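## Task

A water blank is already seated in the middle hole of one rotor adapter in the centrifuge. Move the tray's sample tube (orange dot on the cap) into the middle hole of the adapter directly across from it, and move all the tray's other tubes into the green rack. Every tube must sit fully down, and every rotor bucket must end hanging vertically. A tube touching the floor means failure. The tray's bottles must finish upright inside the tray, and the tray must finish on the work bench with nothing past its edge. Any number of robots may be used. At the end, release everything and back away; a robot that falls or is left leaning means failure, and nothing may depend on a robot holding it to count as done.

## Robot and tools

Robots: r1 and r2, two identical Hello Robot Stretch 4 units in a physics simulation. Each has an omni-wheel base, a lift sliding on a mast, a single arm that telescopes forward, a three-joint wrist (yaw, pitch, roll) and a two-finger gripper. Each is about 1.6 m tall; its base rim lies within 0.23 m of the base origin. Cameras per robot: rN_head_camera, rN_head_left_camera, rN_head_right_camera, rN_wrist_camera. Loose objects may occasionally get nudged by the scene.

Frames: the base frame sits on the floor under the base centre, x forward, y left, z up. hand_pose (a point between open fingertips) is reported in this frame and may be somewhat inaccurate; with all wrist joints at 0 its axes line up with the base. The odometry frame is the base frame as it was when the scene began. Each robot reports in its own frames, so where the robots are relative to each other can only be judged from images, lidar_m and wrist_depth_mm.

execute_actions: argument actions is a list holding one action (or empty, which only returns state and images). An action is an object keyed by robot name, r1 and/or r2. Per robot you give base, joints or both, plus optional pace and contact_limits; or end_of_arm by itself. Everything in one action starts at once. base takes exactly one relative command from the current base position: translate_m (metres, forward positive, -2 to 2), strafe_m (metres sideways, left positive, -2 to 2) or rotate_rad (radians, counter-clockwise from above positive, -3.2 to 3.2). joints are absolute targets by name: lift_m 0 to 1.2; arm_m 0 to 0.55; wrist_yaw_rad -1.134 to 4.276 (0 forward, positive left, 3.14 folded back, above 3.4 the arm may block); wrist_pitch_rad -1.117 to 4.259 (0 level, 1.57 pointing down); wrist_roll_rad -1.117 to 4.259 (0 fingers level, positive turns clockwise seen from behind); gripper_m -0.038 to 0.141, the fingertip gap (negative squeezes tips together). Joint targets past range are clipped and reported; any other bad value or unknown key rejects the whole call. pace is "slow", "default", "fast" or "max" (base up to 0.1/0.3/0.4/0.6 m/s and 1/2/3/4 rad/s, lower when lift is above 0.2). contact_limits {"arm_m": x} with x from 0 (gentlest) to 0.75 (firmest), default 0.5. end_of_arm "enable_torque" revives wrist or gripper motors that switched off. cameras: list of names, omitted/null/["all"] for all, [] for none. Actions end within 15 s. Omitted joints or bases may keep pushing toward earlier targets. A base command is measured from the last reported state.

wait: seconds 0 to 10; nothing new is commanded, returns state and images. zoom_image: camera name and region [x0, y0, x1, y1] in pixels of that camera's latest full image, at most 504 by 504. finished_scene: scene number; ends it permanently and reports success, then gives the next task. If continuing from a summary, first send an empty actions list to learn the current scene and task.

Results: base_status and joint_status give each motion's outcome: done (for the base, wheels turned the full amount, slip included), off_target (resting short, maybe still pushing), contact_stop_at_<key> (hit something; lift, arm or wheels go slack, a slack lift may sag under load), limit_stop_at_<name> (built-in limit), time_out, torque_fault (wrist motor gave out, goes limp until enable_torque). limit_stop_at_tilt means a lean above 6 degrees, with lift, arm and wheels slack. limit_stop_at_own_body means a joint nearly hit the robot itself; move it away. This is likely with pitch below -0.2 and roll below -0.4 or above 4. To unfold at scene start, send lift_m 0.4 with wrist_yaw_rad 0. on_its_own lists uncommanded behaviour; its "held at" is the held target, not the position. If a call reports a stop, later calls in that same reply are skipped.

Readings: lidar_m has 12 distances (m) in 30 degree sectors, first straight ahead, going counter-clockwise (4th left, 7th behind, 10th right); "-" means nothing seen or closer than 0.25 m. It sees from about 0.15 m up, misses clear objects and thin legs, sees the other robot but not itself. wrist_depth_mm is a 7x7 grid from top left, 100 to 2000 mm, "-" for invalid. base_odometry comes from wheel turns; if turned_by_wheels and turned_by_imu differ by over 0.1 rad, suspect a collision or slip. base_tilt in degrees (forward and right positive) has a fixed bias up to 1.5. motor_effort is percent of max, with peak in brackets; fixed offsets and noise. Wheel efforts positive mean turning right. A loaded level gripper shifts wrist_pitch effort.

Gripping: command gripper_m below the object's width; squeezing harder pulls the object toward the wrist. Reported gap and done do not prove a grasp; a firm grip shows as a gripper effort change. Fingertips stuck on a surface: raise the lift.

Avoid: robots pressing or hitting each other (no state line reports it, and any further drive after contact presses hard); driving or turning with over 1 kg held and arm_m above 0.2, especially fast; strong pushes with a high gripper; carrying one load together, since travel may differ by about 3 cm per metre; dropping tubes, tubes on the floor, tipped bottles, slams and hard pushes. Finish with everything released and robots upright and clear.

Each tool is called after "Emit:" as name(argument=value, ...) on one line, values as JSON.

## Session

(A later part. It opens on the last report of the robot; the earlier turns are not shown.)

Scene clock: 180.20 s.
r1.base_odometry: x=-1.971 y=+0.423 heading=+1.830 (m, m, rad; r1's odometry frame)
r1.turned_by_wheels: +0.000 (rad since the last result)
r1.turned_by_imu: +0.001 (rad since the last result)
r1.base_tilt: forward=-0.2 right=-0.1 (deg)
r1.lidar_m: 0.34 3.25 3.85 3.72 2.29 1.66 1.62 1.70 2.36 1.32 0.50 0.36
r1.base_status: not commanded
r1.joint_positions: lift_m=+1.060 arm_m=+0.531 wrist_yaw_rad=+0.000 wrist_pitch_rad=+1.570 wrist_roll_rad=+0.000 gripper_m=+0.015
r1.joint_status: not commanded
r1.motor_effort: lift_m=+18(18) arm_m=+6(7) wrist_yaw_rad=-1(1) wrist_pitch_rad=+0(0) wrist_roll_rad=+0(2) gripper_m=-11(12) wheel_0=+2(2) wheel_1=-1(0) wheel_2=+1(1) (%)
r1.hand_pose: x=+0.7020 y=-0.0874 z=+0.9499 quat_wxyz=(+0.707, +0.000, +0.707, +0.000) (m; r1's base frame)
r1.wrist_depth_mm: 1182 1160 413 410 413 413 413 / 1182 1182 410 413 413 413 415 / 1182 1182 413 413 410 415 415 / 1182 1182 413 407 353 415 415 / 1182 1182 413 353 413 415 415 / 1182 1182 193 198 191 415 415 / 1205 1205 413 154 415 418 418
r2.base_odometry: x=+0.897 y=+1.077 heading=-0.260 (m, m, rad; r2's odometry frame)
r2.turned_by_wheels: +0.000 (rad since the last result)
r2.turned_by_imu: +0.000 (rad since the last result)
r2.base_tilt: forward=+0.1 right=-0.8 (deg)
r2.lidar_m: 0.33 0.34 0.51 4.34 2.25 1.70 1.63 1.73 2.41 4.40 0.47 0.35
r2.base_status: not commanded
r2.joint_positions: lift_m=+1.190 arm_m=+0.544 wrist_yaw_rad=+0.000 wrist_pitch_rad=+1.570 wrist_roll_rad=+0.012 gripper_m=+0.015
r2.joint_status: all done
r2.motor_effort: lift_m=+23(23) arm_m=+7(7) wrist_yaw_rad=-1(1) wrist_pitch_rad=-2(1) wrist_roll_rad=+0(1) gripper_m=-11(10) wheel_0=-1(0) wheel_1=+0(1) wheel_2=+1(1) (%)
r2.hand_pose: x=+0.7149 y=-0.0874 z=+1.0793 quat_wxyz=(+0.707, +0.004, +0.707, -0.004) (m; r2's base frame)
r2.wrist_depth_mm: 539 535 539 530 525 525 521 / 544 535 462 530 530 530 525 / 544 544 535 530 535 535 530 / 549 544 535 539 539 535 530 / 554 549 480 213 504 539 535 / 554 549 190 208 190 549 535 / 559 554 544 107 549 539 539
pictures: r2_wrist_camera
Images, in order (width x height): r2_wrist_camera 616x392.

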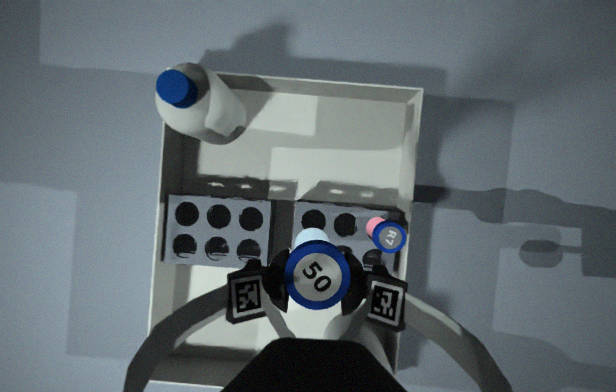

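Emit:
execute_actions(actions=[{"r1":{"joints":{"arm_m":0.535}},"r2":{"joints":{"arm_m":0.2}}}], cameras=[])

Emit:
execute_actions(actions=[{"r1":{"joints":{"lift_m":0.98},"pace":"slow"},"r2":{"base":{"strafe_m":-0.55}}}], cameras=["r1_wrist_camera"])

Emit:
execute_actions(actions=[{"r1":{"joints":{"gripper_m":0.06}}}], cameras=[])

Emit:
execute_actions(actions=[{"r1":{"joints":{"lift_m":1.15}}}], cameras=[])

Emit:
execute_actions(actions=[{"r1":{"base":{"strafe_m":-0.43}},"r2":{"joints":{"arm_m":0.42},"pace":"slow"}}], cameras=["r1_wrist_camera","r2_wrist_camera"])

Scene clock: 188.63 s.
r1.base_odometry: x=-1.971 y=+0.423 heading=+1.830 (m, m, rad; r1's odometry frame)
r1.turned_by_wheels: +0.000 (rad since the last result)
r1.turned_by_imu: +0.001 (rad since the last result)
r1.base_tilt: forward=-0.2 right=-0.1 (deg)
r1.lidar_m: 0.34 3.23 3.85 3.72 2.30 1.66 1.62 1.70 2.36 1.31 0.50 0.36
r1.base_status: not commanded
r1.joint_positions: lift_m=+1.060 arm_m=+0.534 wrist_yaw_rad=+0.000 wrist_pitch_rad=+1.570 wrist_roll_rad=+0.000 gripper_m=+0.015
r1.joint_status: all done
r1.motor_effort: lift_m=+18(18) arm_m=+7(5) wrist_yaw_rad=-1(1) wrist_pitch_rad=-1(1) wrist_roll_rad=+0(0) gripper_m=-12(11) wheel_0=+2(2) wheel_1=-1(1) wheel_2=+1(1) (%)
r1.hand_pose: x=+0.7050 y=-0.0874 z=+0.9499 quat_wxyz=(+0.707, +0.000, +0.707, +0.000) (m; r1's base frame)
r1.wrist_depth_mm: 1160 1182 410 410 413 413 413 / 1182 1182 410 410 413 413 413 / 1182 1160 413 413 413 413 415 / 1182 1160 415 407 353 415 413 / 1182 1182 413 353 410 415 415 / 1182 1182 193 198 191 415 418 / 1182 1182 413 154 415 415 415
r2.base_odometry: x=+0.897 y=+1.077 heading=-0.260 (m, m, rad; r2's odometry frame)
r2.turned_by_wheels: +0.000 (rad since the last result)
r2.turned_by_imu: -0.001 (rad since the last result)
r2.base_tilt: forward=+0.1 right=-0.7 (deg)
r2.lidar_m: 0.33 0.36 0.50 4.33 2.26 1.70 1.63 1.73 2.44 4.39 0.47 0.34
r2.base_status: not commanded
r2.joint_positions: lift_m=+1.190 arm_m=+0.201 wrist_yaw_rad=+0.000 wrist_pitch_rad=+1.570 wrist_roll_rad=+0.012 gripper_m=+0.015
r2.joint_status: all done
r2.motor_effort: lift_m=+23(23) arm_m=-8(10) wrist_yaw_rad=+0(1) wrist_pitch_rad=-2(2) wrist_roll_rad=-1(1) gripper_m=-10(4) wheel_0=-1(1) wheel_1=-1(1) wheel_2=+1(1) (%)
r2.hand_pose: x=+0.3724 y=-0.0874 z=+1.0793 quat_wxyz=(+0.707, +0.004, +0.707, -0.004) (m; r2's base frame)
r2.wrist_depth_mm: 544 539 535 530 517 530 530 / 539 544 535 530 413 530 530 / 554 539 544 539 539 535 530 / 544 544 544 539 539 539 539 / 1336 1308 1308 213 539 535 539 / 1336 1336 190 208 190 1308 1308 / 1336 1336 1336 107 1308 1308 1308
pictures: none
No camera images: the call's "cameras" was empty. Leave "cameras" out to get every camera's image.

Scene clock: 191.80 s.
r1.base_odometry: x=-1.971 y=+0.423 heading=+1.830 (m, m, rad; r1's odometry frame)
r1.turned_by_wheels: +0.000 (rad since the last result)
r1.turned_by_imu: +0.001 (rad since the last result)
r1.base_tilt: forward=-0.1 right=-0.1 (deg)
r1.lidar_m: 0.34 3.24 3.85 3.72 2.31 1.67 1.61 1.69 2.34 1.34 0.50 0.37
r1.base_status: not commanded
r1.joint_positions: lift_m=+0.980 arm_m=+0.534 wrist_yaw_rad=+0.000 wrist_pitch_rad=+1.570 wrist_roll_rad=+0.000 gripper_m=+0.015
r1.joint_status: all done
r1.motor_effort: lift_m=+18(17) arm_m=+7(7) wrist_yaw_rad=-1(1) wrist_pitch_rad=-1(0) wrist_roll_rad=+0(1) gripper_m=-13(10) wheel_0=+2(2) wheel_1=+0(1) wheel_2=+1(1) (%)
r1.hand_pose: x=+0.7050 y=-0.0874 z=+0.8699 quat_wxyz=(+0.707, +0.000, +0.707, +0.000) (m; r1's base frame)
r1.wrist_depth_mm: 1098 330 330 332 332 334 332 / 1098 330 330 332 332 330 332 / 1078 330 330 330 332 332 334 / 1118 332 332 327 273 334 334 / 1098 332 332 273 274 334 334 / 1118 332 193 198 192 334 336 / 1118 332 332 153 334 336 334
r2.base_odometry: x=+0.756 y=+0.545 heading=-0.260 (m, m, rad; r2's odometry frame)
r2.turned_by_wheels: +0.000 (rad since the last result)
r2.turned_by_imu: -0.002 (rad since the last result)
r2.base_tilt: forward=+0.2 right=-0.6 (deg)
r2.lidar_m: 0.31 0.33 0.46 1.78 2.28 1.72 1.66 1.74 2.46 3.84 4.03 0.33
r2.base_status: done
r2.joint_positions: lift_m=+1.190 arm_m=+0.201 wrist_yaw_rad=+0.000 wrist_pitch_rad=+1.570 wrist_roll_rad=+0.012 gripper_m=+0.015
r2.joint_status: not commanded
r2.motor_effort: lift_m=+23(23) arm_m=-8(7) wrist_yaw_rad=+0(1) wrist_pitch_rad=-3(3) wrist_roll_rad=-1(2) gripper_m=-11(11) wheel_0=+0(8) wheel_1=+1(10) wheel_2=+0(2) (%)
r2.hand_pose: x=+0.3724 y=-0.0874 z=+1.0793 quat_wxyz=(+0.707, +0.004, +0.707, -0.004) (m; r2's base frame)
r2.wrist_depth_mm: 544 535 535 530 530 1281 1255 / 544 549 539 535 535 1308 1255 / 539 539 539 535 539 1281 1281 / 549 544 544 544 539 1308 1281 / 1308 1308 549 213 539 1308 1281 / 1336 1308 190 209 189 1308 1281 / 1336 1308 1336 107 1308 1308 1281
pictures: r1_wrist_camera
Images, in order (width x height): r1_wrist_camera 616x392.

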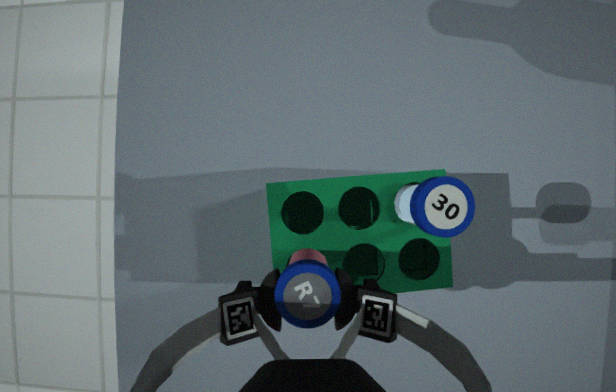

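Scene clock: 193.03 s.
r1.base_odometry: x=-1.971 y=+0.423 heading=+1.830 (m, m, rad; r1's odometry frame)
r1.turned_by_wheels: +0.000 (rad since the last result)
r1.turned_by_imu: +0.000 (rad since the last result)
r1.base_tilt: forward=-0.1 right=-0.2 (deg)
r1.lidar_m: 0.32 3.24 3.84 3.73 2.29 1.67 1.63 1.69 2.35 1.32 0.48 0.36
r1.base_status: not commanded
r1.joint_positions: lift_m=+0.980 arm_m=+0.534 wrist_yaw_rad=+0.000 wrist_pitch_rad=+1.570 wrist_roll_rad=+0.000 gripper_m=+0.060
r1.joint_status: all done
r1.motor_effort: lift_m=+18(18) arm_m=+7(7) wrist_yaw_rad=-2(2) wrist_pitch_rad=+0(0) wrist_roll_rad=+1(0) gripper_m=-4(11) wheel_0=+1(1) wheel_1=+0(0) wheel_2=+1(1) (%)
r1.hand_pose: x=+0.7050 y=-0.0874 z=+0.8699 quat_wxyz=(+0.707, +0.000, +0.707, +0.000) (m; r1's base frame)
r1.wrist_depth_mm: 1098 330 330 330 330 332 330 / 1078 330 332 332 332 332 334 / 1098 330 330 332 332 334 334 / 1098 330 330 329 273 334 334 / 1098 330 332 272 273 334 334 / 1098 334 202 273 203 334 336 / 1118 332 332 150 334 336 338
r2.base_odometry: x=+0.756 y=+0.545 heading=-0.260 (m, m, rad; r2's odometry frame)
r2.turned_by_wheels: +0.000 (rad since the last result)
r2.turned_by_imu: +0.000 (rad since the last result)
r2.base_tilt: forward=+0.1 right=-0.7 (deg)
r2.lidar_m: 0.31 0.34 0.48 1.78 2.29 1.70 1.64 1.75 2.44 3.85 4.02 0.33
r2.base_status: not commanded
r2.joint_positions: lift_m=+1.190 arm_m=+0.201 wrist_yaw_rad=+0.000 wrist_pitch_rad=+1.570 wrist_roll_rad=+0.012 gripper_m=+0.015
r2.joint_status: not commanded
r2.motor_effort: lift_m=+23(23) arm_m=-8(8) wrist_yaw_rad=+2(0) wrist_pitch_rad=-2(2) wrist_roll_rad=+0(1) gripper_m=-10(11) wheel_0=+0(0) wheel_1=+1(1) wheel_2=+0(0) (%)
r2.hand_pose: x=+0.3724 y=-0.0874 z=+1.0793 quat_wxyz=(+0.707, +0.004, +0.707, -0.004) (m; r2's base frame)
r2.wrist_depth_mm: 535 530 539 530 530 1255 1255 / 544 544 535 539 535 1281 1255 / 549 544 539 539 539 1281 1255 / 549 549 544 539 539 1281 1281 / 1366 1336 549 213 535 1281 1281 / 1308 1336 190 208 190 1281 1308 / 1336 1336 1336 107 1308 1308 1308
pictures: none
No camera images: the call's "cameras" was empty. Leave "cameras" out to get every camera's image.

Scene clock: 194.83 s.
r1.base_odometry: x=-1.971 y=+0.423 heading=+1.830 (m, m, rad; r1's odometry frame)
r1.turned_by_wheels: +0.000 (rad since the last result)
r1.turned_by_imu: +0.001 (rad since the last result)
r1.base_tilt: forward=-0.1 right=-0.1 (deg)
r1.lidar_m: 0.35 3.24 3.84 3.72 2.27 1.68 1.63 1.69 2.35 1.34 0.49 0.34
r1.base_status: not commanded
r1.joint_positions: lift_m=+1.150 arm_m=+0.534 wrist_yaw_rad=+0.000 wrist_pitch_rad=+1.570 wrist_roll_rad=+0.000 gripper_m=+0.060
r1.joint_status: all done
r1.motor_effort: lift_m=+23(25) arm_m=+7(7) wrist_yaw_rad=+0(1) wrist_pitch_rad=+0(1) wrist_roll_rad=+0(1) gripper_m=-2(1) wheel_0=+2(2) wheel_1=-1(0) wheel_2=+1(1) (%)
r1.hand_pose: x=+0.7050 y=-0.0874 z=+1.0395 quat_wxyz=(+0.707, +0.000, +0.707, +0.000) (m; r1's base frame)
r1.wrist_depth_mm: 1281 1255 500 500 504 504 504 / 1281 1281 500 504 504 504 504 / 1255 1281 504 504 504 508 504 / 1281 1281 504 500 508 508 508 / 1255 1281 504 504 504 508 508 / 1281 1281 202 508 202 508 508 / 1281 1281 504 149 504 504 508
r2.base_odometry: x=+0.756 y=+0.545 heading=-0.260 (m, m, rad; r2's odometry frame)
r2.turned_by_wheels: +0.000 (rad since the last result)
r2.turned_by_imu: +0.000 (rad since the last result)
r2.base_tilt: forward=+0.2 right=-0.8 (deg)
r2.lidar_m: 0.31 0.32 0.49 1.77 2.30 1.71 1.66 1.75 2.48 3.84 4.03 0.33
r2.base_status: not commanded
r2.joint_positions: lift_m=+1.190 arm_m=+0.201 wrist_yaw_rad=+0.000 wrist_pitch_rad=+1.570 wrist_roll_rad=+0.012 gripper_m=+0.015
r2.joint_status: not commanded
r2.motor_effort: lift_m=+23(23) arm_m=-8(8) wrist_yaw_rad=-1(1) wrist_pitch_rad=-2(2) wrist_roll_rad=-1(1) gripper_m=-9(11) wheel_0=+0(0) wheel_1=+1(1) wheel_2=+0(0) (%)
r2.hand_pose: x=+0.3724 y=-0.0874 z=+1.0793 quat_wxyz=(+0.707, +0.004, +0.707, -0.004) (m; r2's base frame)
r2.wrist_depth_mm: 539 539 535 535 530 1281 1255 / 539 544 539 535 530 1255 1255 / 549 539 539 535 535 1281 1308 / 554 549 544 539 535 1281 1255 / 1308 1336 549 212 535 1308 1308 / 1336 1308 190 208 190 1308 1308 / 1336 1308 1366 107 1366 1281 1308
pictures: none
No camera images: the call's "cameras" was empty. Leave "cameras" out to get every camera's image.

Scene clock: 198.30 s.
r1.base_odometry: x=-1.556 y=+0.533 heading=+1.830 (m, m, rad; r1's odometry frame)
r1.turned_by_wheels: +0.000 (rad since the last result)
r1.turned_by_imu: +0.002 (rad since the last result)
r1.base_tilt: forward=-0.2 right=-0.2 (deg)
r1.lidar_m: 0.33 0.35 0.50 4.15 2.26 1.72 1.64 1.70 2.38 1.23 0.48 0.35
r1.base_status: done
r1.joint_positions: lift_m=+1.150 arm_m=+0.534 wrist_yaw_rad=+0.000 wrist_pitch_rad=+1.570 wrist_roll_rad=+0.000 gripper_m=+0.060
r1.joint_status: not commanded
r1.motor_effort: lift_m=+23(23) arm_m=+7(7) wrist_yaw_rad=+0(0) wrist_pitch_rad=+0(1) wrist_roll_rad=+0(1) gripper_m=-1(3) wheel_0=-2(6) wheel_1=+1(9) wheel_2=+1(0) (%)
r1.hand_pose: x=+0.7050 y=-0.0874 z=+1.0395 quat_wxyz=(+0.707, +0.000, +0.707, +0.000) (m; r1's base frame)
r1.wrist_depth_mm: 496 500 500 500 504 504 504 / 500 500 504 500 415 504 473 / 500 500 504 504 504 504 488 / 500 504 504 504 439 473 469 / 500 504 504 504 504 504 469 / 504 500 202 504 202 504 439 / 504 504 504 149 459 421 362
r2.base_odometry: x=+0.756 y=+0.545 heading=-0.260 (m, m, rad; r2's odometry frame)
r2.turned_by_wheels: +0.000 (rad since the last result)
r2.turned_by_imu: +0.000 (rad since the last result)
r2.base_tilt: forward=+0.3 right=-0.6 (deg)
r2.lidar_m: 0.31 0.33 0.47 1.76 2.29 1.73 1.64 1.74 2.46 3.85 4.02 0.32
r2.base_status: not commanded
r2.joint_positions: lift_m=+1.190 arm_m=+0.419 wrist_yaw_rad=+0.000 wrist_pitch_rad=+1.570 wrist_roll_rad=+0.012 gripper_m=+0.015
r2.joint_status: all done
r2.motor_effort: lift_m=+23(23) arm_m=+8(11) wrist_yaw_rad=-1(1) wrist_pitch_rad=-1(2) wrist_roll_rad=-1(1) gripper_m=-8(13) wheel_0=-1(0) wheel_1=+1(1) wheel_2=+0(0) (%)
r2.hand_pose: x=+0.5897 y=-0.0874 z=+1.0793 quat_wxyz=(+0.707, +0.004, +0.707, -0.004) (m; r2's base frame)
r2.wrist_depth_mm: 544 535 535 535 530 1281 1255 / 539 535 535 535 535 1255 1255 / 544 549 539 480 535 1255 1255 / 549 544 544 539 539 1281 1281 / 554 549 544 212 535 1308 1281 / 559 554 190 208 190 1281 1308 / 559 554 554 107 549 1308 1281
pictures: r1_wrist_camera, r2_wrist_camera
Images, in order (width x height): r1_wrist_camera 616x392, r2_wrist_camera 616x392.

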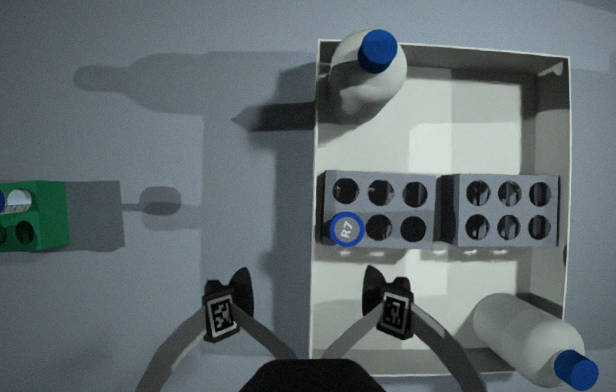

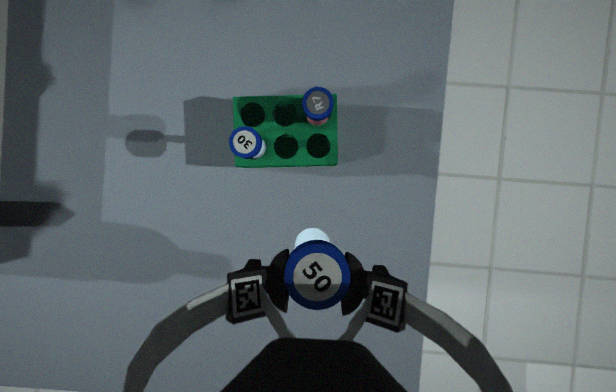

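Emit:
execute_actions(actions=[{"r1":{"base":{"strafe_m":-0.036},"joints":{"arm_m":0.547}},"r2":{"base":{"strafe_m":-0.004},"joints":{"arm_m":0.51}}}], cameras=[])

Emit:
execute_actions(actions=[{"r1":{"base":{"translate_m":0.006},"joints":{"lift_m":1.02}},"r2":{"joints":{"lift_m":1.06}}}], cameras=["r1_wrist_camera","r2_wrist_camera"])

Scene clock: 217.90 s.
r1.base_odometry: x=-1.521 y=+0.542 heading=+1.830 (m, m, rad; r1's odometry frame)
r1.turned_by_wheels: +0.000 (rad since the last result)
r1.turned_by_imu: +0.001 (rad since the last result)
r1.base_tilt: forward=-0.1 right=-0.2 (deg)
r1.lidar_m: 0.33 0.35 0.52 4.19 2.26 1.68 1.64 1.70 2.36 1.24 0.48 0.34
r1.base_status: done
r1.joint_positions: lift_m=+1.150 arm_m=+0.546 wrist_yaw_rad=+0.000 wrist_pitch_rad=+1.570 wrist_roll_rad=+0.000 gripper_m=+0.060
r1.joint_status: all done
r1.motor_effort: lift_m=+23(23) arm_m=+7(8) wrist_yaw_rad=-2(1) wrist_pitch_rad=-1(2) wrist_roll_rad=+1(1) gripper_m=-6(5) wheel_0=+0(9) wheel_1=+1(9) wheel_2=+1(2) (%)
r1.hand_pose: x=+0.7169 y=-0.0874 z=+1.0395 quat_wxyz=(+0.707, +0.000, +0.707, +0.000) (m; r1's base frame)
r1.wrist_depth_mm: 500 496 500 500 504 504 504 / 500 500 504 364 492 504 504 / 504 500 500 500 500 504 504 / 500 504 500 442 477 473 508 / 500 500 504 442 500 480 508 / 500 504 202 504 202 484 508 / 504 500 504 149 488 368 508
r2.base_odometry: x=+0.755 y=+0.541 heading=-0.260 (m, m, rad; r2's odometry frame)
r2.turned_by_wheels: +0.000 (rad since the last result)
r2.turned_by_imu: +0.000 (rad since the last result)
r2.base_tilt: forward=+0.2 right=-0.6 (deg)
r2.lidar_m: 0.31 0.33 0.47 1.79 2.30 1.72 1.65 1.75 2.43 3.83 4.03 0.33
r2.base_status: done
r2.joint_positions: lift_m=+1.190 arm_m=+0.509 wrist_yaw_rad=+0.000 wrist_pitch_rad=+1.570 wrist_roll_rad=+0.012 gripper_m=+0.015
r2.joint_status: all done
r2.motor_effort: lift_m=+23(23) arm_m=+8(10) wrist_yaw_rad=+0(1) wrist_pitch_rad=-1(2) wrist_roll_rad=+0(1) gripper_m=-13(11) wheel_0=+1(6) wheel_1=-1(5) wheel_2=+0(1) (%)
r2.hand_pose: x=+0.6798 y=-0.0874 z=+1.0793 quat_wxyz=(+0.707, +0.004, +0.707, -0.004) (m; r2's base frame)
r2.wrist_depth_mm: 539 535 530 535 530 1255 1281 / 544 544 539 535 539 1281 1281 / 544 544 539 539 535 1281 1255 / 549 544 539 517 539 1281 1281 / 549 544 539 213 544 1308 1308 / 559 549 190 208 190 1281 1308 / 559 549 554 107 544 1281 1255
pictures: none
No camera images: the call's "cameras" was empty. Leave "cameras" out to get every camera's image.

Scene clock: 219.50 s.
r1.base_odometry: x=-1.522 y=+0.548 heading=+1.830 (m, m, rad; r1's odometry frame)
r1.turned_by_wheels: +0.000 (rad since the last result)
r1.turned_by_imu: +0.000 (rad since the last result)
r1.base_tilt: forward=-0.1 right=-0.2 (deg)
r1.lidar_m: 0.33 0.36 0.51 4.17 2.28 1.70 1.64 1.71 2.38 1.20 0.47 0.34
r1.base_status: done
r1.joint_positions: lift_m=+1.020 arm_m=+0.546 wrist_yaw_rad=+0.000 wrist_pitch_rad=+1.570 wrist_roll_rad=+0.000 gripper_m=+0.060
r1.joint_status: all done
r1.motor_effort: lift_m=+18(21) arm_m=+6(7) wrist_yaw_rad=-1(2) wrist_pitch_rad=+0(1) wrist_roll_rad=+0(1) gripper_m=+0(4) wheel_0=+0(6) wheel_1=+1(5) wheel_2=-1(5) (%)
r1.hand_pose: x=+0.7170 y=-0.0874 z=+0.9099 quat_wxyz=(+0.707, +0.000, +0.707, +0.000) (m; r1's base frame)
r1.wrist_depth_mm: 368 370 370 230 231 340 338 / 370 370 373 309 370 370 373 / 370 373 370 368 373 373 375 / 370 370 373 364 366 368 368 / 370 373 373 310 312 343 315 / 370 373 202 370 202 373 375 / 373 375 373 149 373 362 342
r2.base_odometry: x=+0.755 y=+0.541 heading=-0.260 (m, m, rad; r2's odometry frame)
r2.turned_by_wheels: +0.000 (rad since the last result)
r2.turned_by_imu: +0.000 (rad since the last result)
r2.base_tilt: forward=+0.2 right=-0.5 (deg)
r2.lidar_m: 0.31 0.34 0.47 1.77 2.27 1.71 1.65 1.75 2.45 3.84 4.01 0.33
r2.base_status: not commanded
r2.joint_positions: lift_m=+1.060 arm_m=+0.509 wrist_yaw_rad=+0.000 wrist_pitch_rad=+1.570 wrist_roll_rad=+0.012 gripper_m=+0.015
r2.joint_status: all done
r2.motor_effort: lift_m=+13(21) arm_m=+8(8) wrist_yaw_rad=+0(0) wrist_pitch_rad=-2(1) wrist_roll_rad=+0(1) gripper_m=-11(12) wheel_0=+1(1) wheel_1=-1(2) wheel_2=+0(0) (%)
r2.hand_pose: x=+0.6798 y=-0.0874 z=+0.9501 quat_wxyz=(+0.707, +0.004, +0.707, -0.004) (m; r2's base frame)
r2.wrist_depth_mm: 410 407 407 404 404 404 1182 / 410 413 410 407 407 1138 1138 / 413 415 410 407 407 1160 1138 / 415 413 382 351 407 1160 1160 / 421 415 343 213 413 1160 1160 / 421 421 190 208 190 1182 1182 / 424 418 421 107 415 415 1182
pictures: r1_wrist_camera, r2_wrist_camera
Images, in order (width x height): r1_wrist_camera 616x392, r2_wrist_camera 616x392.

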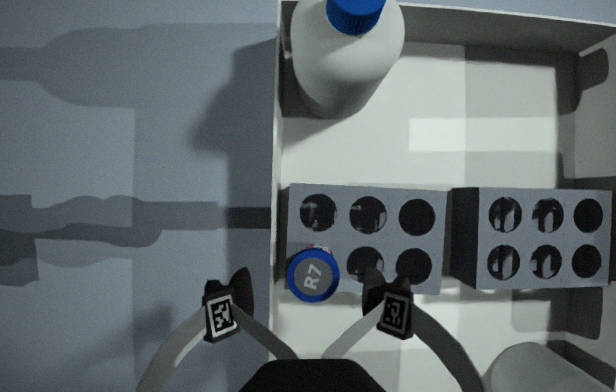

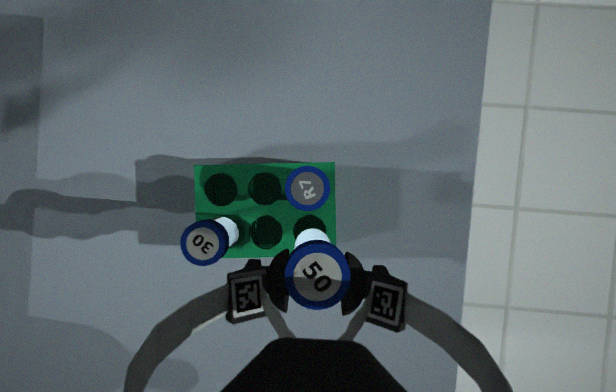

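Emit:
execute_actions(actions=[{"r1":{"joints":{"lift_m":0.975}},"r2":{"joints":{"arm_m":0.513}}}], cameras=[])

Emit:
execute_actions(actions=[{"r1":{"joints":{"gripper_m":0.015}},"r2":{"joints":{"lift_m":0.985},"pace":"slow"}}], cameras=["r2_wrist_camera"])

Emit:
execute_actions(actions=[{"r1":{"joints":{"lift_m":1.19}},"r2":{"joints":{"gripper_m":0.06}}}], cameras=[])

Emit:
execute_actions(actions=[{"r2":{"joints":{"lift_m":1.12}}}], cameras=[])

Emit:
execute_actions(actions=[{"r2":{"joints":{"arm_m":0.0}}}], cameras=[])

Emit:
execute_actions(actions=[{"r1":{"base":{"strafe_m":0.388},"joints":{"arm_m":0.537}}}], cameras=[])

Emit:
execute_actions(actions=[{"r1":{"joints":{"lift_m":1.06}}}], cameras=["r1_wrist_camera"])

Scene clock: 228.20 s.
r1.base_odometry: x=-1.522 y=+0.548 heading=+1.830 (m, m, rad; r1's odometry frame)
r1.turned_by_wheels: +0.000 (rad since the last result)
r1.turned_by_imu: +0.001 (rad since the last result)
r1.base_tilt: forward=-0.2 right=-0.1 (deg)
r1.lidar_m: 0.32 0.37 0.51 4.19 2.29 1.71 1.64 1.71 2.39 1.22 0.46 0.35
r1.base_status: not commanded
r1.joint_positions: lift_m=+0.975 arm_m=+0.546 wrist_yaw_rad=+0.000 wrist_pitch_rad=+1.570 wrist_roll_rad=+0.000 gripper_m=+0.060
r1.joint_status: all done
r1.motor_effort: lift_m=+18(18) arm_m=+6(6) wrist_yaw_rad=-1(0) wrist_pitch_rad=+0(0) wrist_roll_rad=+1(1) gripper_m=-6(2) wheel_0=+0(0) wheel_1=+0(1) wheel_2=-1(1) (%)
r1.hand_pose: x=+0.7170 y=-0.0874 z=+0.8649 quat_wxyz=(+0.707, +0.000, +0.707, +0.000) (m; r1's base frame)
r1.wrist_depth_mm: 325 325 327 196 191 325 325 / 325 327 327 271 325 325 325 / 325 327 327 325 327 325 327 / 325 325 327 264 320 322 322 / 327 327 327 265 265 278 266 / 327 327 202 206 202 325 327 / 325 327 327 149 327 327 329
r2.base_odometry: x=+0.755 y=+0.541 heading=-0.260 (m, m, rad; r2's odometry frame)
r2.turned_by_wheels: +0.000 (rad since the last result)
r2.turned_by_imu: +0.000 (rad since the last result)
r2.base_tilt: forward=+0.3 right=-0.5 (deg)
r2.lidar_m: 0.32 0.33 0.48 1.75 2.31 1.72 1.66 1.74 2.45 3.85 4.04 0.32
r2.base_status: not commanded
r2.joint_positions: lift_m=+1.060 arm_m=+0.512 wrist_yaw_rad=+0.000 wrist_pitch_rad=+1.570 wrist_roll_rad=+0.012 gripper_m=+0.015
r2.joint_status: all done
r2.motor_effort: lift_m=+13(13) arm_m=+7(10) wrist_yaw_rad=-1(1) wrist_pitch_rad=-1(0) wrist_roll_rad=-1(0) gripper_m=-9(15) wheel_0=+0(1) wheel_1=-1(1) wheel_2=+0(0) (%)
r2.hand_pose: x=+0.6828 y=-0.0874 z=+0.9501 quat_wxyz=(+0.707, +0.004, +0.707, -0.004) (m; r2's base frame)
r2.wrist_depth_mm: 415 407 407 407 402 404 1138 / 413 413 407 410 404 1160 1138 / 415 415 413 410 410 1160 1160 / 418 415 355 353 413 1182 1160 / 418 418 347 213 413 1182 1138 / 424 424 190 208 190 1160 1160 / 424 418 418 107 413 415 1182
pictures: none
No camera images: the call's "cameras" was empty. Leave "cameras" out to get every camera's image.

Scene clock: 229.70 s.
r1.base_odometry: x=-1.522 y=+0.548 heading=+1.830 (m, m, rad; r1's odometry frame)
r1.turned_by_wheels: +0.000 (rad since the last result)
r1.turned_by_imu: +0.000 (rad since the last result)
r1.base_tilt: forward=-0.2 right=-0.2 (deg)
r1.lidar_m: 0.32 0.36 0.49 4.19 2.29 1.71 1.64 1.70 2.38 1.22 0.46 0.34
r1.base_status: not commanded
r1.joint_positions: lift_m=+0.975 arm_m=+0.546 wrist_yaw_rad=+0.000 wrist_pitch_rad=+1.570 wrist_roll_rad=+0.000 gripper_m=+0.015
r1.joint_status: all done
r1.motor_effort: lift_m=+18(18) arm_m=+6(6) wrist_yaw_rad=-1(0) wrist_pitch_rad=-1(0) wrist_roll_rad=+1(1) gripper_m=-9(7) wheel_0=+0(0) wheel_1=+1(1) wheel_2=+0(1) (%)
r1.hand_pose: x=+0.7170 y=-0.0874 z=+0.8649 quat_wxyz=(+0.707, +0.000, +0.707, +0.000) (m; r1's base frame)
r1.wrist_depth_mm: 325 325 325 196 191 325 325 / 325 325 325 271 325 324 325 / 324 325 327 324 325 327 325 / 325 327 327 265 320 327 322 / 325 327 327 265 296 278 266 / 327 327 193 198 191 327 327 / 325 327 327 153 325 329 329
r2.base_odometry: x=+0.755 y=+0.541 heading=-0.260 (m, m, rad; r2's odometry frame)
r2.turned_by_wheels: +0.000 (rad since the last result)
r2.turned_by_imu: +0.000 (rad since the last result)
r2.base_tilt: forward=+0.3 right=-0.6 (deg)
r2.lidar_m: 0.30 0.33 0.47 1.79 2.30 1.70 1.66 1.74 2.47 3.84 4.02 0.31
r2.base_status: not commanded
r2.joint_positions: lift_m=+0.985 arm_m=+0.512 wrist_yaw_rad=+0.000 wrist_pitch_rad=+1.570 wrist_roll_rad=+0.012 gripper_m=+0.015
r2.joint_status: all done
r2.motor_effort: lift_m=+13(13) arm_m=+8(7) wrist_yaw_rad=-1(0) wrist_pitch_rad=-1(1) wrist_roll_rad=+0(1) gripper_m=-8(8) wheel_0=+1(1) wheel_1=-1(1) wheel_2=+0(0) (%)
r2.hand_pose: x=+0.6828 y=-0.0874 z=+0.8751 quat_wxyz=(+0.707, +0.004, +0.707, -0.004) (m; r2's base frame)
r2.wrist_depth_mm: 338 334 334 334 330 329 1060 / 340 336 334 334 332 330 1078 / 340 338 336 334 336 332 1078 / 343 342 279 216 332 332 1060 / 343 342 279 211 338 334 1078 / 345 343 190 208 190 338 1078 / 347 347 342 107 342 340 1078
pictures: r2_wrist_camera
Images, in order (width x height): r2_wrist_camera 616x392.

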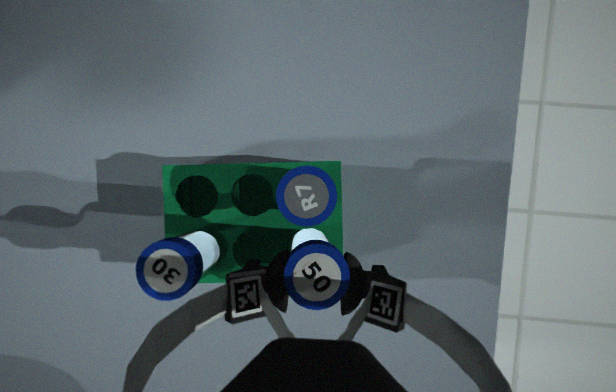

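Scene clock: 231.67 s.
r1.base_odometry: x=-1.522 y=+0.548 heading=+1.830 (m, m, rad; r1's odometry frame)
r1.turned_by_wheels: +0.000 (rad since the last result)
r1.turned_by_imu: +0.001 (rad since the last result)
r1.base_tilt: forward=-0.1 right=-0.1 (deg)
r1.lidar_m: 0.32 0.35 0.50 4.19 2.26 1.72 1.66 1.71 2.39 1.21 0.47 0.34
r1.base_status: not commanded
r1.joint_positions: lift_m=+1.190 arm_m=+0.546 wrist_yaw_rad=+0.000 wrist_pitch_rad=+1.570 wrist_roll_rad=+0.000 gripper_m=+0.015
r1.joint_status: all done
r1.motor_effort: lift_m=+23(24) arm_m=+6(6) wrist_yaw_rad=-1(2) wrist_pitch_rad=-1(0) wrist_roll_rad=+1(1) gripper_m=-11(12) wheel_0=+1(1) wheel_1=+1(1) wheel_2=-1(0) (%)
r1.hand_pose: x=+0.7170 y=-0.0874 z=+1.0795 quat_wxyz=(+0.707, +0.000, +0.707, +0.000) (m; r1's base frame)
r1.wrist_depth_mm: 535 539 539 539 539 544 544 / 535 539 544 410 539 544 549 / 544 539 539 539 539 539 544 / 544 544 544 539 539 484 549 / 544 544 544 480 544 500 549 / 539 539 193 198 192 504 549 / 544 544 549 153 500 389 549
r2.base_odometry: x=+0.755 y=+0.541 heading=-0.260 (m, m, rad; r2's odometry frame)
r2.turned_by_wheels: +0.000 (rad since the last result)
r2.turned_by_imu: +0.000 (rad since the last result)
r2.base_tilt: forward=+0.5 right=-0.6 (deg)
r2.lidar_m: 0.31 0.33 0.48 1.76 2.28 1.70 1.66 1.75 2.46 3.84 4.02 0.32
r2.base_status: not commanded
r2.joint_positions: lift_m=+0.985 arm_m=+0.512 wrist_yaw_rad=+0.000 wrist_pitch_rad=+1.570 wrist_roll_rad=+0.012 gripper_m=+0.060
r2.joint_status: all done
r2.motor_effort: lift_m=+13(13) arm_m=+8(8) wrist_yaw_rad=+0(0) wrist_pitch_rad=-2(2) wrist_roll_rad=+1(0) gripper_m=-7(9) wheel_0=+1(1) wheel_1=-1(1) wheel_2=+0(0) (%)
r2.hand_pose: x=+0.6828 y=-0.0874 z=+0.8751 quat_wxyz=(+0.707, +0.004, +0.707, -0.004) (m; r2's base frame)
r2.wrist_depth_mm: 336 334 334 330 327 330 1060 / 338 334 334 336 332 332 1078 / 338 338 338 332 334 334 1078 / 340 340 281 216 336 334 1078 / 343 342 272 219 340 336 1078 / 345 343 196 340 195 338 1060 / 345 345 343 107 340 340 1098
pictures: none
No camera images: the call's "cameras" was empty. Leave "cameras" out to get every camera's image.

Scene clock: 233.30 s.
r1.base_odometry: x=-1.522 y=+0.548 heading=+1.830 (m, m, rad; r1's odometry frame)
r1.turned_by_wheels: +0.000 (rad since the last result)
r1.turned_by_imu: +0.000 (rad since the last result)
r1.base_tilt: forward=-0.1 right=-0.1 (deg)
r1.lidar_m: 0.31 0.37 0.48 4.18 2.28 1.72 1.64 1.74 2.38 1.20 0.48 0.35
r1.base_status: not commanded
r1.joint_positions: lift_m=+1.190 arm_m=+0.546 wrist_yaw_rad=+0.000 wrist_pitch_rad=+1.570 wrist_roll_rad=+0.000 gripper_m=+0.015
r1.joint_status: not commanded
r1.motor_effort: lift_m=+23(23) arm_m=+6(6) wrist_yaw_rad=+1(3) wrist_pitch_rad=-1(0) wrist_roll_rad=+1(1) gripper_m=-9(9) wheel_0=+1(0) wheel_1=+0(0) wheel_2=-1(0) (%)
r1.hand_pose: x=+0.7170 y=-0.0874 z=+1.0795 quat_wxyz=(+0.707, +0.000, +0.707, +0.000) (m; r1's base frame)
r1.wrist_depth_mm: 539 535 539 544 544 544 544 / 539 539 539 488 544 544 544 / 544 539 539 544 544 539 549 / 539 544 539 539 535 488 549 / 544 544 544 477 544 500 549 / 544 544 193 198 191 512 549 / 544 544 544 153 500 389 549
r2.base_odometry: x=+0.755 y=+0.541 heading=-0.260 (m, m, rad; r2's odometry frame)
r2.turned_by_wheels: +0.000 (rad since the last result)
r2.turned_by_imu: +0.000 (rad since the last result)
r2.base_tilt: forward=+0.1 right=-0.5 (deg)
r2.lidar_m: 0.31 0.34 0.48 1.78 2.30 1.72 1.65 1.75 2.44 3.84 4.02 0.32
r2.base_status: not commanded
r2.joint_positions: lift_m=+1.120 arm_m=+0.512 wrist_yaw_rad=+0.000 wrist_pitch_rad=+1.570 wrist_roll_rad=+0.012 gripper_m=+0.060
r2.joint_status: all done
r2.motor_effort: lift_m=+23(26) arm_m=+8(8) wrist_yaw_rad=-1(1) wrist_pitch_rad=-2(1) wrist_roll_rad=-1(0) gripper_m=-5(0) wheel_0=+0(1) wheel_1=-1(1) wheel_2=+0(0) (%)
r2.hand_pose: x=+0.6828 y=-0.0874 z=+1.0093 quat_wxyz=(+0.707, +0.004, +0.707, -0.004) (m; r2's base frame)
r2.wrist_depth_mm: 469 469 466 466 462 1205 1205 / 477 473 473 462 462 1205 1160 / 477 473 469 469 469 1205 1205 / 477 473 466 410 469 1182 1205 / 477 477 353 473 469 1255 1229 / 484 480 196 473 195 1229 1229 / 484 484 477 107 477 1205 1205
pictures: none
No camera images: the call's "cameras" was empty. Leave "cameras" out to get every camera's image.

Scene clock: 235.87 s.
r1.base_odometry: x=-1.522 y=+0.548 heading=+1.830 (m, m, rad; r1's odometry frame)
r1.turned_by_wheels: +0.000 (rad since the last result)
r1.turned_by_imu: +0.001 (rad since the last result)
r1.base_tilt: forward=-0.1 right=-0.2 (deg)
r1.lidar_m: 0.32 0.36 0.47 4.19 2.29 1.72 1.65 1.73 2.38 1.21 0.47 0.34
r1.base_status: not commanded
r1.joint_positions: lift_m=+1.190 arm_m=+0.546 wrist_yaw_rad=+0.000 wrist_pitch_rad=+1.570 wrist_roll_rad=+0.000 gripper_m=+0.015
r1.joint_status: not commanded
r1.motor_effort: lift_m=+23(23) arm_m=+6(6) wrist_yaw_rad=-2(2) wrist_pitch_rad=-1(1) wrist_roll_rad=+0(1) gripper_m=-15(13) wheel_0=+1(1) wheel_1=+0(1) wheel_2=-1(1) (%)
r1.hand_pose: x=+0.7170 y=-0.0874 z=+1.0795 quat_wxyz=(+0.707, +0.000, +0.707, +0.000) (m; r1's base frame)
r1.wrist_depth_mm: 539 539 539 544 544 544 539 / 539 544 539 484 544 544 544 / 544 544 544 544 539 539 544 / 539 544 544 539 539 488 544 / 539 544 544 484 544 500 549 / 539 544 193 198 192 508 544 / 544 544 544 154 496 389 544
r2.base_odometry: x=+0.755 y=+0.541 heading=-0.260 (m, m, rad; r2's odometry frame)
r2.turned_by_wheels: +0.000 (rad since the last result)
r2.turned_by_imu: +0.000 (rad since the last result)
r2.base_tilt: forward=+0.1 right=-0.6 (deg)
r2.lidar_m: 0.31 0.33 0.47 1.77 2.30 1.70 1.65 1.74 2.46 3.84 4.03 0.33
r2.base_status: not commanded
r2.joint_positions: lift_m=+1.120 arm_m=+0.001 wrist_yaw_rad=+0.000 wrist_pitch_rad=+1.570 wrist_roll_rad=+0.012 gripper_m=+0.060
r2.joint_status: all done
r2.motor_effort: lift_m=+23(23) arm_m=-8(8) wrist_yaw_rad=+0(1) wrist_pitch_rad=-2(2) wrist_roll_rad=+0(0) gripper_m=+0(4) wheel_0=+1(1) wheel_1=-1(1) wheel_2=+0(0) (%)
r2.hand_pose: x=+0.1724 y=-0.0874 z=+1.0093 quat_wxyz=(+0.707, +0.004, +0.707, -0.004) (m; r2's base frame)
r2.wrist_depth_mm: 473 469 466 466 466 1182 1182 / 477 469 473 466 469 1229 1182 / 1229 1229 1229 1229 1229 1205 1229 / 1229 1255 1229 1205 1205 1205 1229 / 1281 1255 1025 1025 1205 1229 1205 / 1255 1255 195 1025 195 1255 1229 / 1281 1255 1255 107 1255 1255 1229
pictures: none
No camera images: the call's "cameras" was empty. Leave "cameras" out to get every camera's image.

Scene clock: 238.47 s.
r1.base_odometry: x=-1.897 y=+0.449 heading=+1.830 (m, m, rad; r1's odometry frame)
r1.turned_by_wheels: +0.000 (rad since the last result)
r1.turned_by_imu: +0.000 (rad since the last result)
r1.base_tilt: forward=-0.2 right=-0.2 (deg)
r1.lidar_m: 0.32 0.35 3.93 3.79 2.28 1.69 1.64 1.72 2.34 1.28 0.47 0.36
r1.base_status: done
r1.joint_positions: lift_m=+1.190 arm_m=+0.538 wrist_yaw_rad=+0.000 wrist_pitch_rad=+1.570 wrist_roll_rad=+0.000 gripper_m=+0.015
r1.joint_status: all done
r1.motor_effort: lift_m=+23(23) arm_m=-7(7) wrist_yaw_rad=+0(0) wrist_pitch_rad=+0(1) wrist_roll_rad=+1(1) gripper_m=-11(11) wheel_0=+0(7) wheel_1=+0(8) wheel_2=+0(0) (%)
r1.hand_pose: x=+0.7093 y=-0.0874 z=+1.0795 quat_wxyz=(+0.707, +0.000, +0.707, +0.000) (m; r1's base frame)
r1.wrist_depth_mm: 1281 1308 544 539 544 549 539 / 1308 1336 544 539 544 544 544 / 1308 1308 544 544 544 544 535 / 1336 1336 549 544 544 549 530 / 1308 1308 544 484 539 544 530 / 1336 1308 193 198 192 549 517 / 1308 1336 544 154 549 549 549
r2.base_odometry: x=+0.755 y=+0.541 heading=-0.260 (m, m, rad; r2's odometry frame)
r2.turned_by_wheels: +0.000 (rad since the last result)
r2.turned_by_imu: +0.000 (rad since the last result)
r2.base_tilt: forward=+0.2 right=-0.5 (deg)
r2.lidar_m: 0.31 0.34 0.48 1.79 2.30 1.72 1.65 1.74 2.46 3.85 4.01 0.32
r2.base_status: not commanded
r2.joint_positions: lift_m=+1.120 arm_m=+0.001 wrist_yaw_rad=+0.000 wrist_pitch_rad=+1.570 wrist_roll_rad=+0.012 gripper_m=+0.060
r2.joint_status: not commanded
r2.motor_effort: lift_m=+23(23) arm_m=-8(8) wrist_yaw_rad=+1(0) wrist_pitch_rad=-1(2) wrist_roll_rad=+1(2) gripper_m=+2(1) wheel_0=+0(1) wheel_1=-1(1) wheel_2=+0(0) (%)
r2.hand_pose: x=+0.1724 y=-0.0874 z=+1.0093 quat_wxyz=(+0.707, +0.004, +0.707, -0.004) (m; r2's base frame)
r2.wrist_depth_mm: 469 473 466 469 466 1205 1182 / 473 473 469 469 466 1160 1205 / 1255 1255 1229 1229 1255 1205 1182 / 1229 1255 1255 1205 1229 1229 1205 / 1255 1281 1042 1025 1229 1255 1255 / 1229 1229 196 1025 195 1255 1255 / 1281 1255 1281 107 1229 1205 1255
pictures: none
No camera images: the call's "cameras" was empty. Leave "cameras" out to get every camera's image.

Scene clock: 240.07 s.
r1.base_odometry: x=-1.897 y=+0.449 heading=+1.830 (m, m, rad; r1's odometry frame)
r1.turned_by_wheels: +0.000 (rad since the last result)
r1.turned_by_imu: +0.000 (rad since the last result)
r1.base_tilt: forward=-0.1 right=-0.1 (deg)
r1.lidar_m: 0.34 0.38 3.91 3.80 2.30 1.68 1.62 1.71 2.37 1.28 0.47 0.34
r1.base_status: not commanded
r1.joint_positions: lift_m=+1.060 arm_m=+0.538 wrist_yaw_rad=+0.000 wrist_pitch_rad=+1.570 wrist_roll_rad=+0.000 gripper_m=+0.015
r1.joint_status: all done
r1.motor_effort: lift_m=+18(21) arm_m=-7(7) wrist_yaw_rad=+1(0) wrist_pitch_rad=-1(1) wrist_roll_rad=+0(0) gripper_m=-12(8) wheel_0=+0(0) wheel_1=-1(1) wheel_2=+0(0) (%)
r1.hand_pose: x=+0.7093 y=-0.0874 z=+0.9499 quat_wxyz=(+0.707, +0.000, +0.707, +0.000) (m; r1's base frame)
r1.wrist_depth_mm: 1160 410 413 413 413 413 413 / 1182 410 410 413 413 413 415 / 1205 413 410 410 415 413 415 / 1182 410 407 413 415 415 415 / 1182 413 353 353 415 415 415 / 1182 413 193 199 192 415 415 / 1182 415 413 154 415 418 418
r2.base_odometry: x=+0.755 y=+0.541 heading=-0.260 (m, m, rad; r2's odometry frame)
r2.turned_by_wheels: +0.000 (rad since the last result)
r2.turned_by_imu: +0.000 (rad since the last result)
r2.base_tilt: forward=+0.1 right=-0.6 (deg)
r2.lidar_m: 0.31 0.34 0.48 1.77 2.30 1.72 1.65 1.73 2.46 3.85 4.04 0.33
r2.base_status: not commanded
r2.joint_positions: lift_m=+1.120 arm_m=+0.001 wrist_yaw_rad=+0.000 wrist_pitch_rad=+1.570 wrist_roll_rad=+0.012 gripper_m=+0.060
r2.joint_status: not commanded
r2.motor_effort: lift_m=+23(23) arm_m=-8(8) wrist_yaw_rad=-1(1) wrist_pitch_rad=-2(2) wrist_roll_rad=-1(2) gripper_m=+2(3) wheel_0=+1(1) wheel_1=-1(1) wheel_2=+0(0) (%)
r2.hand_pose: x=+0.1724 y=-0.0874 z=+1.0093 quat_wxyz=(+0.707, +0.004, +0.707, -0.004) (m; r2's base frame)
r2.wrist_depth_mm: 473 473 469 469 466 1205 1229 / 469 473 469 469 462 1205 1182 / 1255 1229 1229 1205 1229 1229 1205 / 1255 1255 1229 1229 1255 1229 1205 / 1255 1255 1025 1025 1205 1205 1229 / 1255 1255 196 1008 196 1229 1229 / 1255 1281 1255 107 1255 1229 1255
pictures: r1_wrist_camera
Images, in order (width x height): r1_wrist_camera 616x392.

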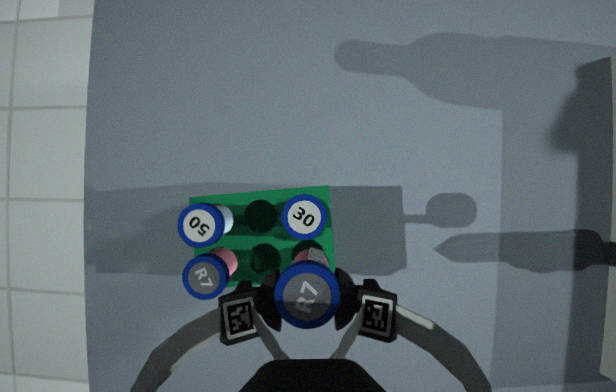

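Emit:
execute_actions(actions=[{"r1":{"base":{"strafe_m":0.003},"joints":{"arm_m":0.534}}}], cameras=[])

Emit:
execute_actions(actions=[{"r1":{"joints":{"lift_m":0.98},"pace":"slow"}}], cameras=["r1_wrist_camera"])

Emit:
execute_actions(actions=[{"r1":{"joints":{"gripper_m":0.06}}}], cameras=[])

Emit:
execute_actions(actions=[{"r1":{"joints":{"lift_m":1.12}}}], cameras=["r1_wrist_camera","r1_head_left_camera"])

Scene clock: 249.83 s.
r1.base_odometry: x=-1.900 y=+0.448 heading=+1.830 (m, m, rad; r1's odometry frame)
r1.turned_by_wheels: +0.000 (rad since the last result)
r1.turned_by_imu: +0.001 (rad since the last result)
r1.base_tilt: forward=+0.0 right=-0.3 (deg)
r1.lidar_m: 0.33 0.36 3.91 3.80 2.28 1.68 1.63 1.71 2.37 1.26 0.48 0.36
r1.base_status: done
r1.joint_positions: lift_m=+1.060 arm_m=+0.535 wrist_yaw_rad=+0.000 wrist_pitch_rad=+1.570 wrist_roll_rad=+0.000 gripper_m=+0.015
r1.joint_status: all done
r1.motor_effort: lift_m=+18(18) arm_m=-7(8) wrist_yaw_rad=-1(0) wrist_pitch_rad=-1(0) wrist_roll_rad=+1(0) gripper_m=-13(11) wheel_0=+1(10) wheel_1=+1(6) wheel_2=+0(0) (%)
r1.hand_pose: x=+0.7063 y=-0.0874 z=+0.9499 quat_wxyz=(+0.707, +0.000, +0.707, +0.000) (m; r1's base frame)
r1.wrist_depth_mm: 1182 410 410 413 413 413 415 / 1182 413 410 410 413 415 413 / 1182 410 413 413 415 413 415 / 1182 413 407 353 413 415 415 / 1182 410 351 353 415 413 415 / 1182 413 193 198 192 415 415 / 1182 415 413 154 415 415 415
r2.base_odometry: x=+0.755 y=+0.541 heading=-0.260 (m, m, rad; r2's odometry frame)
r2.turned_by_wheels: +0.000 (rad since the last result)
r2.turned_by_imu: +0.000 (rad since the last result)
r2.base_tilt: forward=+0.2 right=-0.6 (deg)
r2.lidar_m: 0.31 0.34 0.47 1.78 2.31 1.72 1.65 1.74 2.47 3.85 4.03 0.32
r2.base_status: not commanded
r2.joint_positions: lift_m=+1.120 arm_m=+0.001 wrist_yaw_rad=+0.000 wrist_pitch_rad=+1.570 wrist_roll_rad=+0.012 gripper_m=+0.060
r2.joint_status: not commanded
r2.motor_effort: lift_m=+23(23) arm_m=-8(8) wrist_yaw_rad=-1(1) wrist_pitch_rad=-2(2) wrist_roll_rad=+0(0) gripper_m=-1(6) wheel_0=+0(0) wheel_1=-1(1) wheel_2=+0(0) (%)
r2.hand_pose: x=+0.1724 y=-0.0874 z=+1.0093 quat_wxyz=(+0.707, +0.004, +0.707, -0.004) (m; r2's base frame)
r2.wrist_depth_mm: 473 469 469 459 466 1229 1229 / 477 469 469 466 466 1205 1205 / 1229 1229 1255 1229 1229 1205 1229 / 1229 1229 1229 1255 1229 1205 1205 / 1255 1229 1042 1025 1229 1229 1205 / 1255 1255 195 1025 196 1229 1229 / 1255 1255 1229 107 1229 1281 1229
pictures: none
No camera images: the call's "cameras" was empty. Leave "cameras" out to get every camera's image.

Scene clock: 251.37 s.
r1.base_odometry: x=-1.900 y=+0.448 heading=+1.830 (m, m, rad; r1's odometry frame)
r1.turned_by_wheels: +0.000 (rad since the last result)
r1.turned_by_imu: +0.000 (rad since the last result)
r1.base_tilt: forward=-0.2 right=+0.0 (deg)
r1.lidar_m: 0.33 0.38 3.91 3.80 2.30 1.69 1.63 1.70 2.38 1.26 0.49 0.35
r1.base_status: not commanded
r1.joint_positions: lift_m=+0.980 arm_m=+0.535 wrist_yaw_rad=+0.000 wrist_pitch_rad=+1.570 wrist_roll_rad=+0.000 gripper_m=+0.015
r1.joint_status: all done
r1.motor_effort: lift_m=+18(19) arm_m=-7(7) wrist_yaw_rad=+0(1) wrist_pitch_rad=+0(1) wrist_roll_rad=+0(1) gripper_m=-16(13) wheel_0=+1(1) wheel_1=+1(1) wheel_2=+0(0) (%)
r1.hand_pose: x=+0.7063 y=-0.0874 z=+0.8699 quat_wxyz=(+0.707, +0.000, +0.707, +0.000) (m; r1's base frame)
r1.wrist_depth_mm: 329 329 330 330 332 332 332 / 330 330 330 332 334 334 334 / 332 332 330 332 332 334 334 / 330 330 329 273 334 334 332 / 330 330 272 211 332 334 336 / 330 332 198 198 192 334 336 / 334 332 332 154 336 336 336
r2.base_odometry: x=+0.755 y=+0.541 heading=-0.260 (m, m, rad; r2's odometry frame)
r2.turned_by_wheels: +0.000 (rad since the last result)
r2.turned_by_imu: +0.000 (rad since the last result)
r2.base_tilt: forward=+0.2 right=-0.6 (deg)
r2.lidar_m: 0.31 0.33 0.48 1.77 2.29 1.72 1.66 1.74 2.43 3.84 4.02 0.33
r2.base_status: not commanded
r2.joint_positions: lift_m=+1.120 arm_m=+0.001 wrist_yaw_rad=+0.000 wrist_pitch_rad=+1.570 wrist_roll_rad=+0.012 gripper_m=+0.060
r2.joint_status: not commanded
r2.motor_effort: lift_m=+23(23) arm_m=-8(8) wrist_yaw_rad=+0(2) wrist_pitch_rad=-3(2) wrist_roll_rad=+0(1) gripper_m=-3(2) wheel_0=+0(0) wheel_1=-1(1) wheel_2=+0(0) (%)
r2.hand_pose: x=+0.1724 y=-0.0874 z=+1.0093 quat_wxyz=(+0.707, +0.004, +0.707, -0.004) (m; r2's base frame)
r2.wrist_depth_mm: 473 469 466 466 466 1205 1182 / 477 473 469 469 466 1205 1205 / 1255 1229 1229 1205 1205 1205 1229 / 1255 1229 1229 1229 1229 1229 1229 / 1255 1255 1042 1025 1205 1229 1229 / 1255 1255 196 1025 196 1229 1229 / 1281 1255 1255 107 1229 1255 1229
pictures: r1_wrist_camera
Images, in order (width x height): r1_wrist_camera 616x392.

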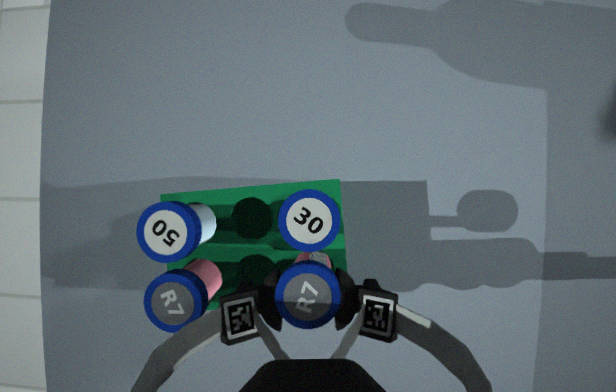

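Scene clock: 252.60 s.
r1.base_odometry: x=-1.900 y=+0.448 heading=+1.830 (m, m, rad; r1's odometry frame)
r1.turned_by_wheels: +0.000 (rad since the last result)
r1.turned_by_imu: +0.000 (rad since the last result)
r1.base_tilt: forward=-0.1 right=-0.3 (deg)
r1.lidar_m: 0.33 0.38 3.92 3.79 2.30 1.69 1.63 1.71 2.38 1.26 0.48 0.35
r1.base_status: not commanded
r1.joint_positions: lift_m=+0.980 arm_m=+0.535 wrist_yaw_rad=+0.000 wrist_pitch_rad=+1.570 wrist_roll_rad=+0.000 gripper_m=+0.060
r1.joint_status: all done
r1.motor_effort: lift_m=+18(18) arm_m=-7(7) wrist_yaw_rad=-1(1) wrist_pitch_rad=+0(1) wrist_roll_rad=+0(1) gripper_m=-6(11) wheel_0=+1(1) wheel_1=+1(1) wheel_2=+0(0) (%)
r1.hand_pose: x=+0.7063 y=-0.0874 z=+0.8699 quat_wxyz=(+0.707, +0.000, +0.707, +0.000) (m; r1's base frame)
r1.wrist_depth_mm: 330 330 332 332 332 334 332 / 330 330 332 332 332 332 334 / 332 330 332 330 332 334 334 / 332 332 327 272 334 334 332 / 332 332 272 265 334 334 336 / 330 332 209 273 202 336 334 / 332 332 332 145 334 334 334
r2.base_odometry: x=+0.755 y=+0.541 heading=-0.260 (m, m, rad; r2's odometry frame)
r2.turned_by_wheels: +0.000 (rad since the last result)
r2.turned_by_imu: +0.000 (rad since the last result)
r2.base_tilt: forward=+0.2 right=-0.7 (deg)
r2.lidar_m: 0.31 0.33 0.46 1.78 2.32 1.73 1.66 1.74 2.45 3.84 4.03 0.34
r2.base_status: not commanded
r2.joint_positions: lift_m=+1.120 arm_m=+0.001 wrist_yaw_rad=+0.000 wrist_pitch_rad=+1.570 wrist_roll_rad=+0.012 gripper_m=+0.060
r2.joint_status: not commanded
r2.motor_effort: lift_m=+23(23) arm_m=-7(8) wrist_yaw_rad=+1(1) wrist_pitch_rad=-2(2) wrist_roll_rad=+2(0) gripper_m=-1(2) wheel_0=+0(1) wheel_1=-1(2) wheel_2=+0(0) (%)
r2.hand_pose: x=+0.1724 y=-0.0874 z=+1.0093 quat_wxyz=(+0.707, +0.004, +0.707, -0.004) (m; r2's base frame)
r2.wrist_depth_mm: 473 469 469 462 462 1160 1205 / 473 473 469 469 469 1205 1229 / 1205 1229 1229 1229 1205 1229 1205 / 1255 1255 1229 1205 1255 1205 1255 / 1255 1255 1025 1025 1229 1255 1229 / 1255 1255 195 1025 195 1229 1255 / 1255 1255 1255 107 1229 1281 1229
pictures: none
No camera images: the call's "cameras" was empty. Leave "cameras" out to get every camera's image.

Scene clock: 254.27 s.
r1.base_odometry: x=-1.900 y=+0.448 heading=+1.830 (m, m, rad; r1's odometry frame)
r1.turned_by_wheels: +0.000 (rad since the last result)
r1.turned_by_imu: +0.000 (rad since the last result)
r1.base_tilt: forward=-0.1 right=-0.3 (deg)
r1.lidar_m: 0.34 0.35 3.92 3.79 2.30 1.69 1.65 1.70 2.37 1.26 0.47 0.36
r1.base_status: not commanded
r1.joint_positions: lift_m=+1.120 arm_m=+0.535 wrist_yaw_rad=+0.000 wrist_pitch_rad=+1.570 wrist_roll_rad=+0.000 gripper_m=+0.060
r1.joint_status: all done
r1.motor_effort: lift_m=+22(25) arm_m=-7(7) wrist_yaw_rad=+0(1) wrist_pitch_rad=-1(1) wrist_roll_rad=+0(0) gripper_m=-3(4) wheel_0=+1(1) wheel_1=+1(1) wheel_2=+0(0) (%)
r1.hand_pose: x=+0.7063 y=-0.0874 z=+1.0095 quat_wxyz=(+0.707, +0.000, +0.707, +0.000) (m; r1's base frame)
r1.wrist_depth_mm: 1229 469 473 469 473 473 480 / 1255 473 469 473 473 477 473 / 1255 473 473 473 473 473 477 / 1255 473 473 473 473 477 477 / 1229 473 410 413 477 477 477 / 1229 469 202 473 202 477 477 / 1255 473 477 149 477 477 480
r2.base_odometry: x=+0.755 y=+0.541 heading=-0.260 (m, m, rad; r2's odometry frame)
r2.turned_by_wheels: +0.000 (rad since the last result)
r2.turned_by_imu: +0.000 (rad since the last result)
r2.base_tilt: forward=+0.3 right=-0.8 (deg)
r2.lidar_m: 0.29 0.33 0.48 1.76 2.30 1.70 1.66 1.75 2.45 3.84 4.03 0.32
r2.base_status: not commanded
r2.joint_positions: lift_m=+1.120 arm_m=+0.001 wrist_yaw_rad=+0.000 wrist_pitch_rad=+1.570 wrist_roll_rad=+0.012 gripper_m=+0.060
r2.joint_status: not commanded
r2.motor_effort: lift_m=+23(23) arm_m=-8(8) wrist_yaw_rad=+0(0) wrist_pitch_rad=-2(2) wrist_roll_rad=-1(1) gripper_m=-4(1) wheel_0=+1(1) wheel_1=-1(1) wheel_2=+0(0) (%)
r2.hand_pose: x=+0.1724 y=-0.0874 z=+1.0093 quat_wxyz=(+0.707, +0.004, +0.707, -0.004) (m; r2's base frame)
r2.wrist_depth_mm: 477 469 469 469 462 1205 1182 / 477 473 469 466 469 1205 1182 / 1229 1255 1205 1255 1229 1205 1229 / 1229 1229 1229 1205 1229 1229 1229 / 1281 1281 1060 1025 1229 1255 1205 / 1281 1255 195 1025 195 1229 1229 / 1255 1255 1281 107 1255 1255 1255
pictures: r1_head_left_camera, r1_wrist_camera
Images, in order (width x height): r1_head_left_camera 420x672, r1_wrist_camera 616x392.

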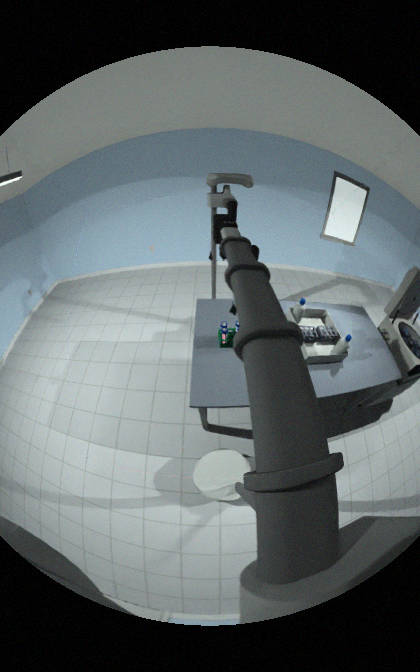

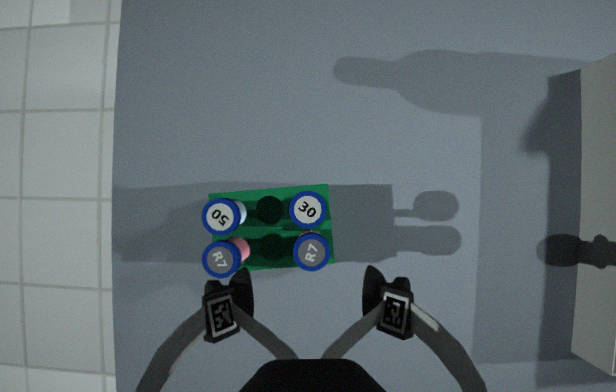

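Emit:
finished_scene(scene=2)

The scene is finished: the task was done.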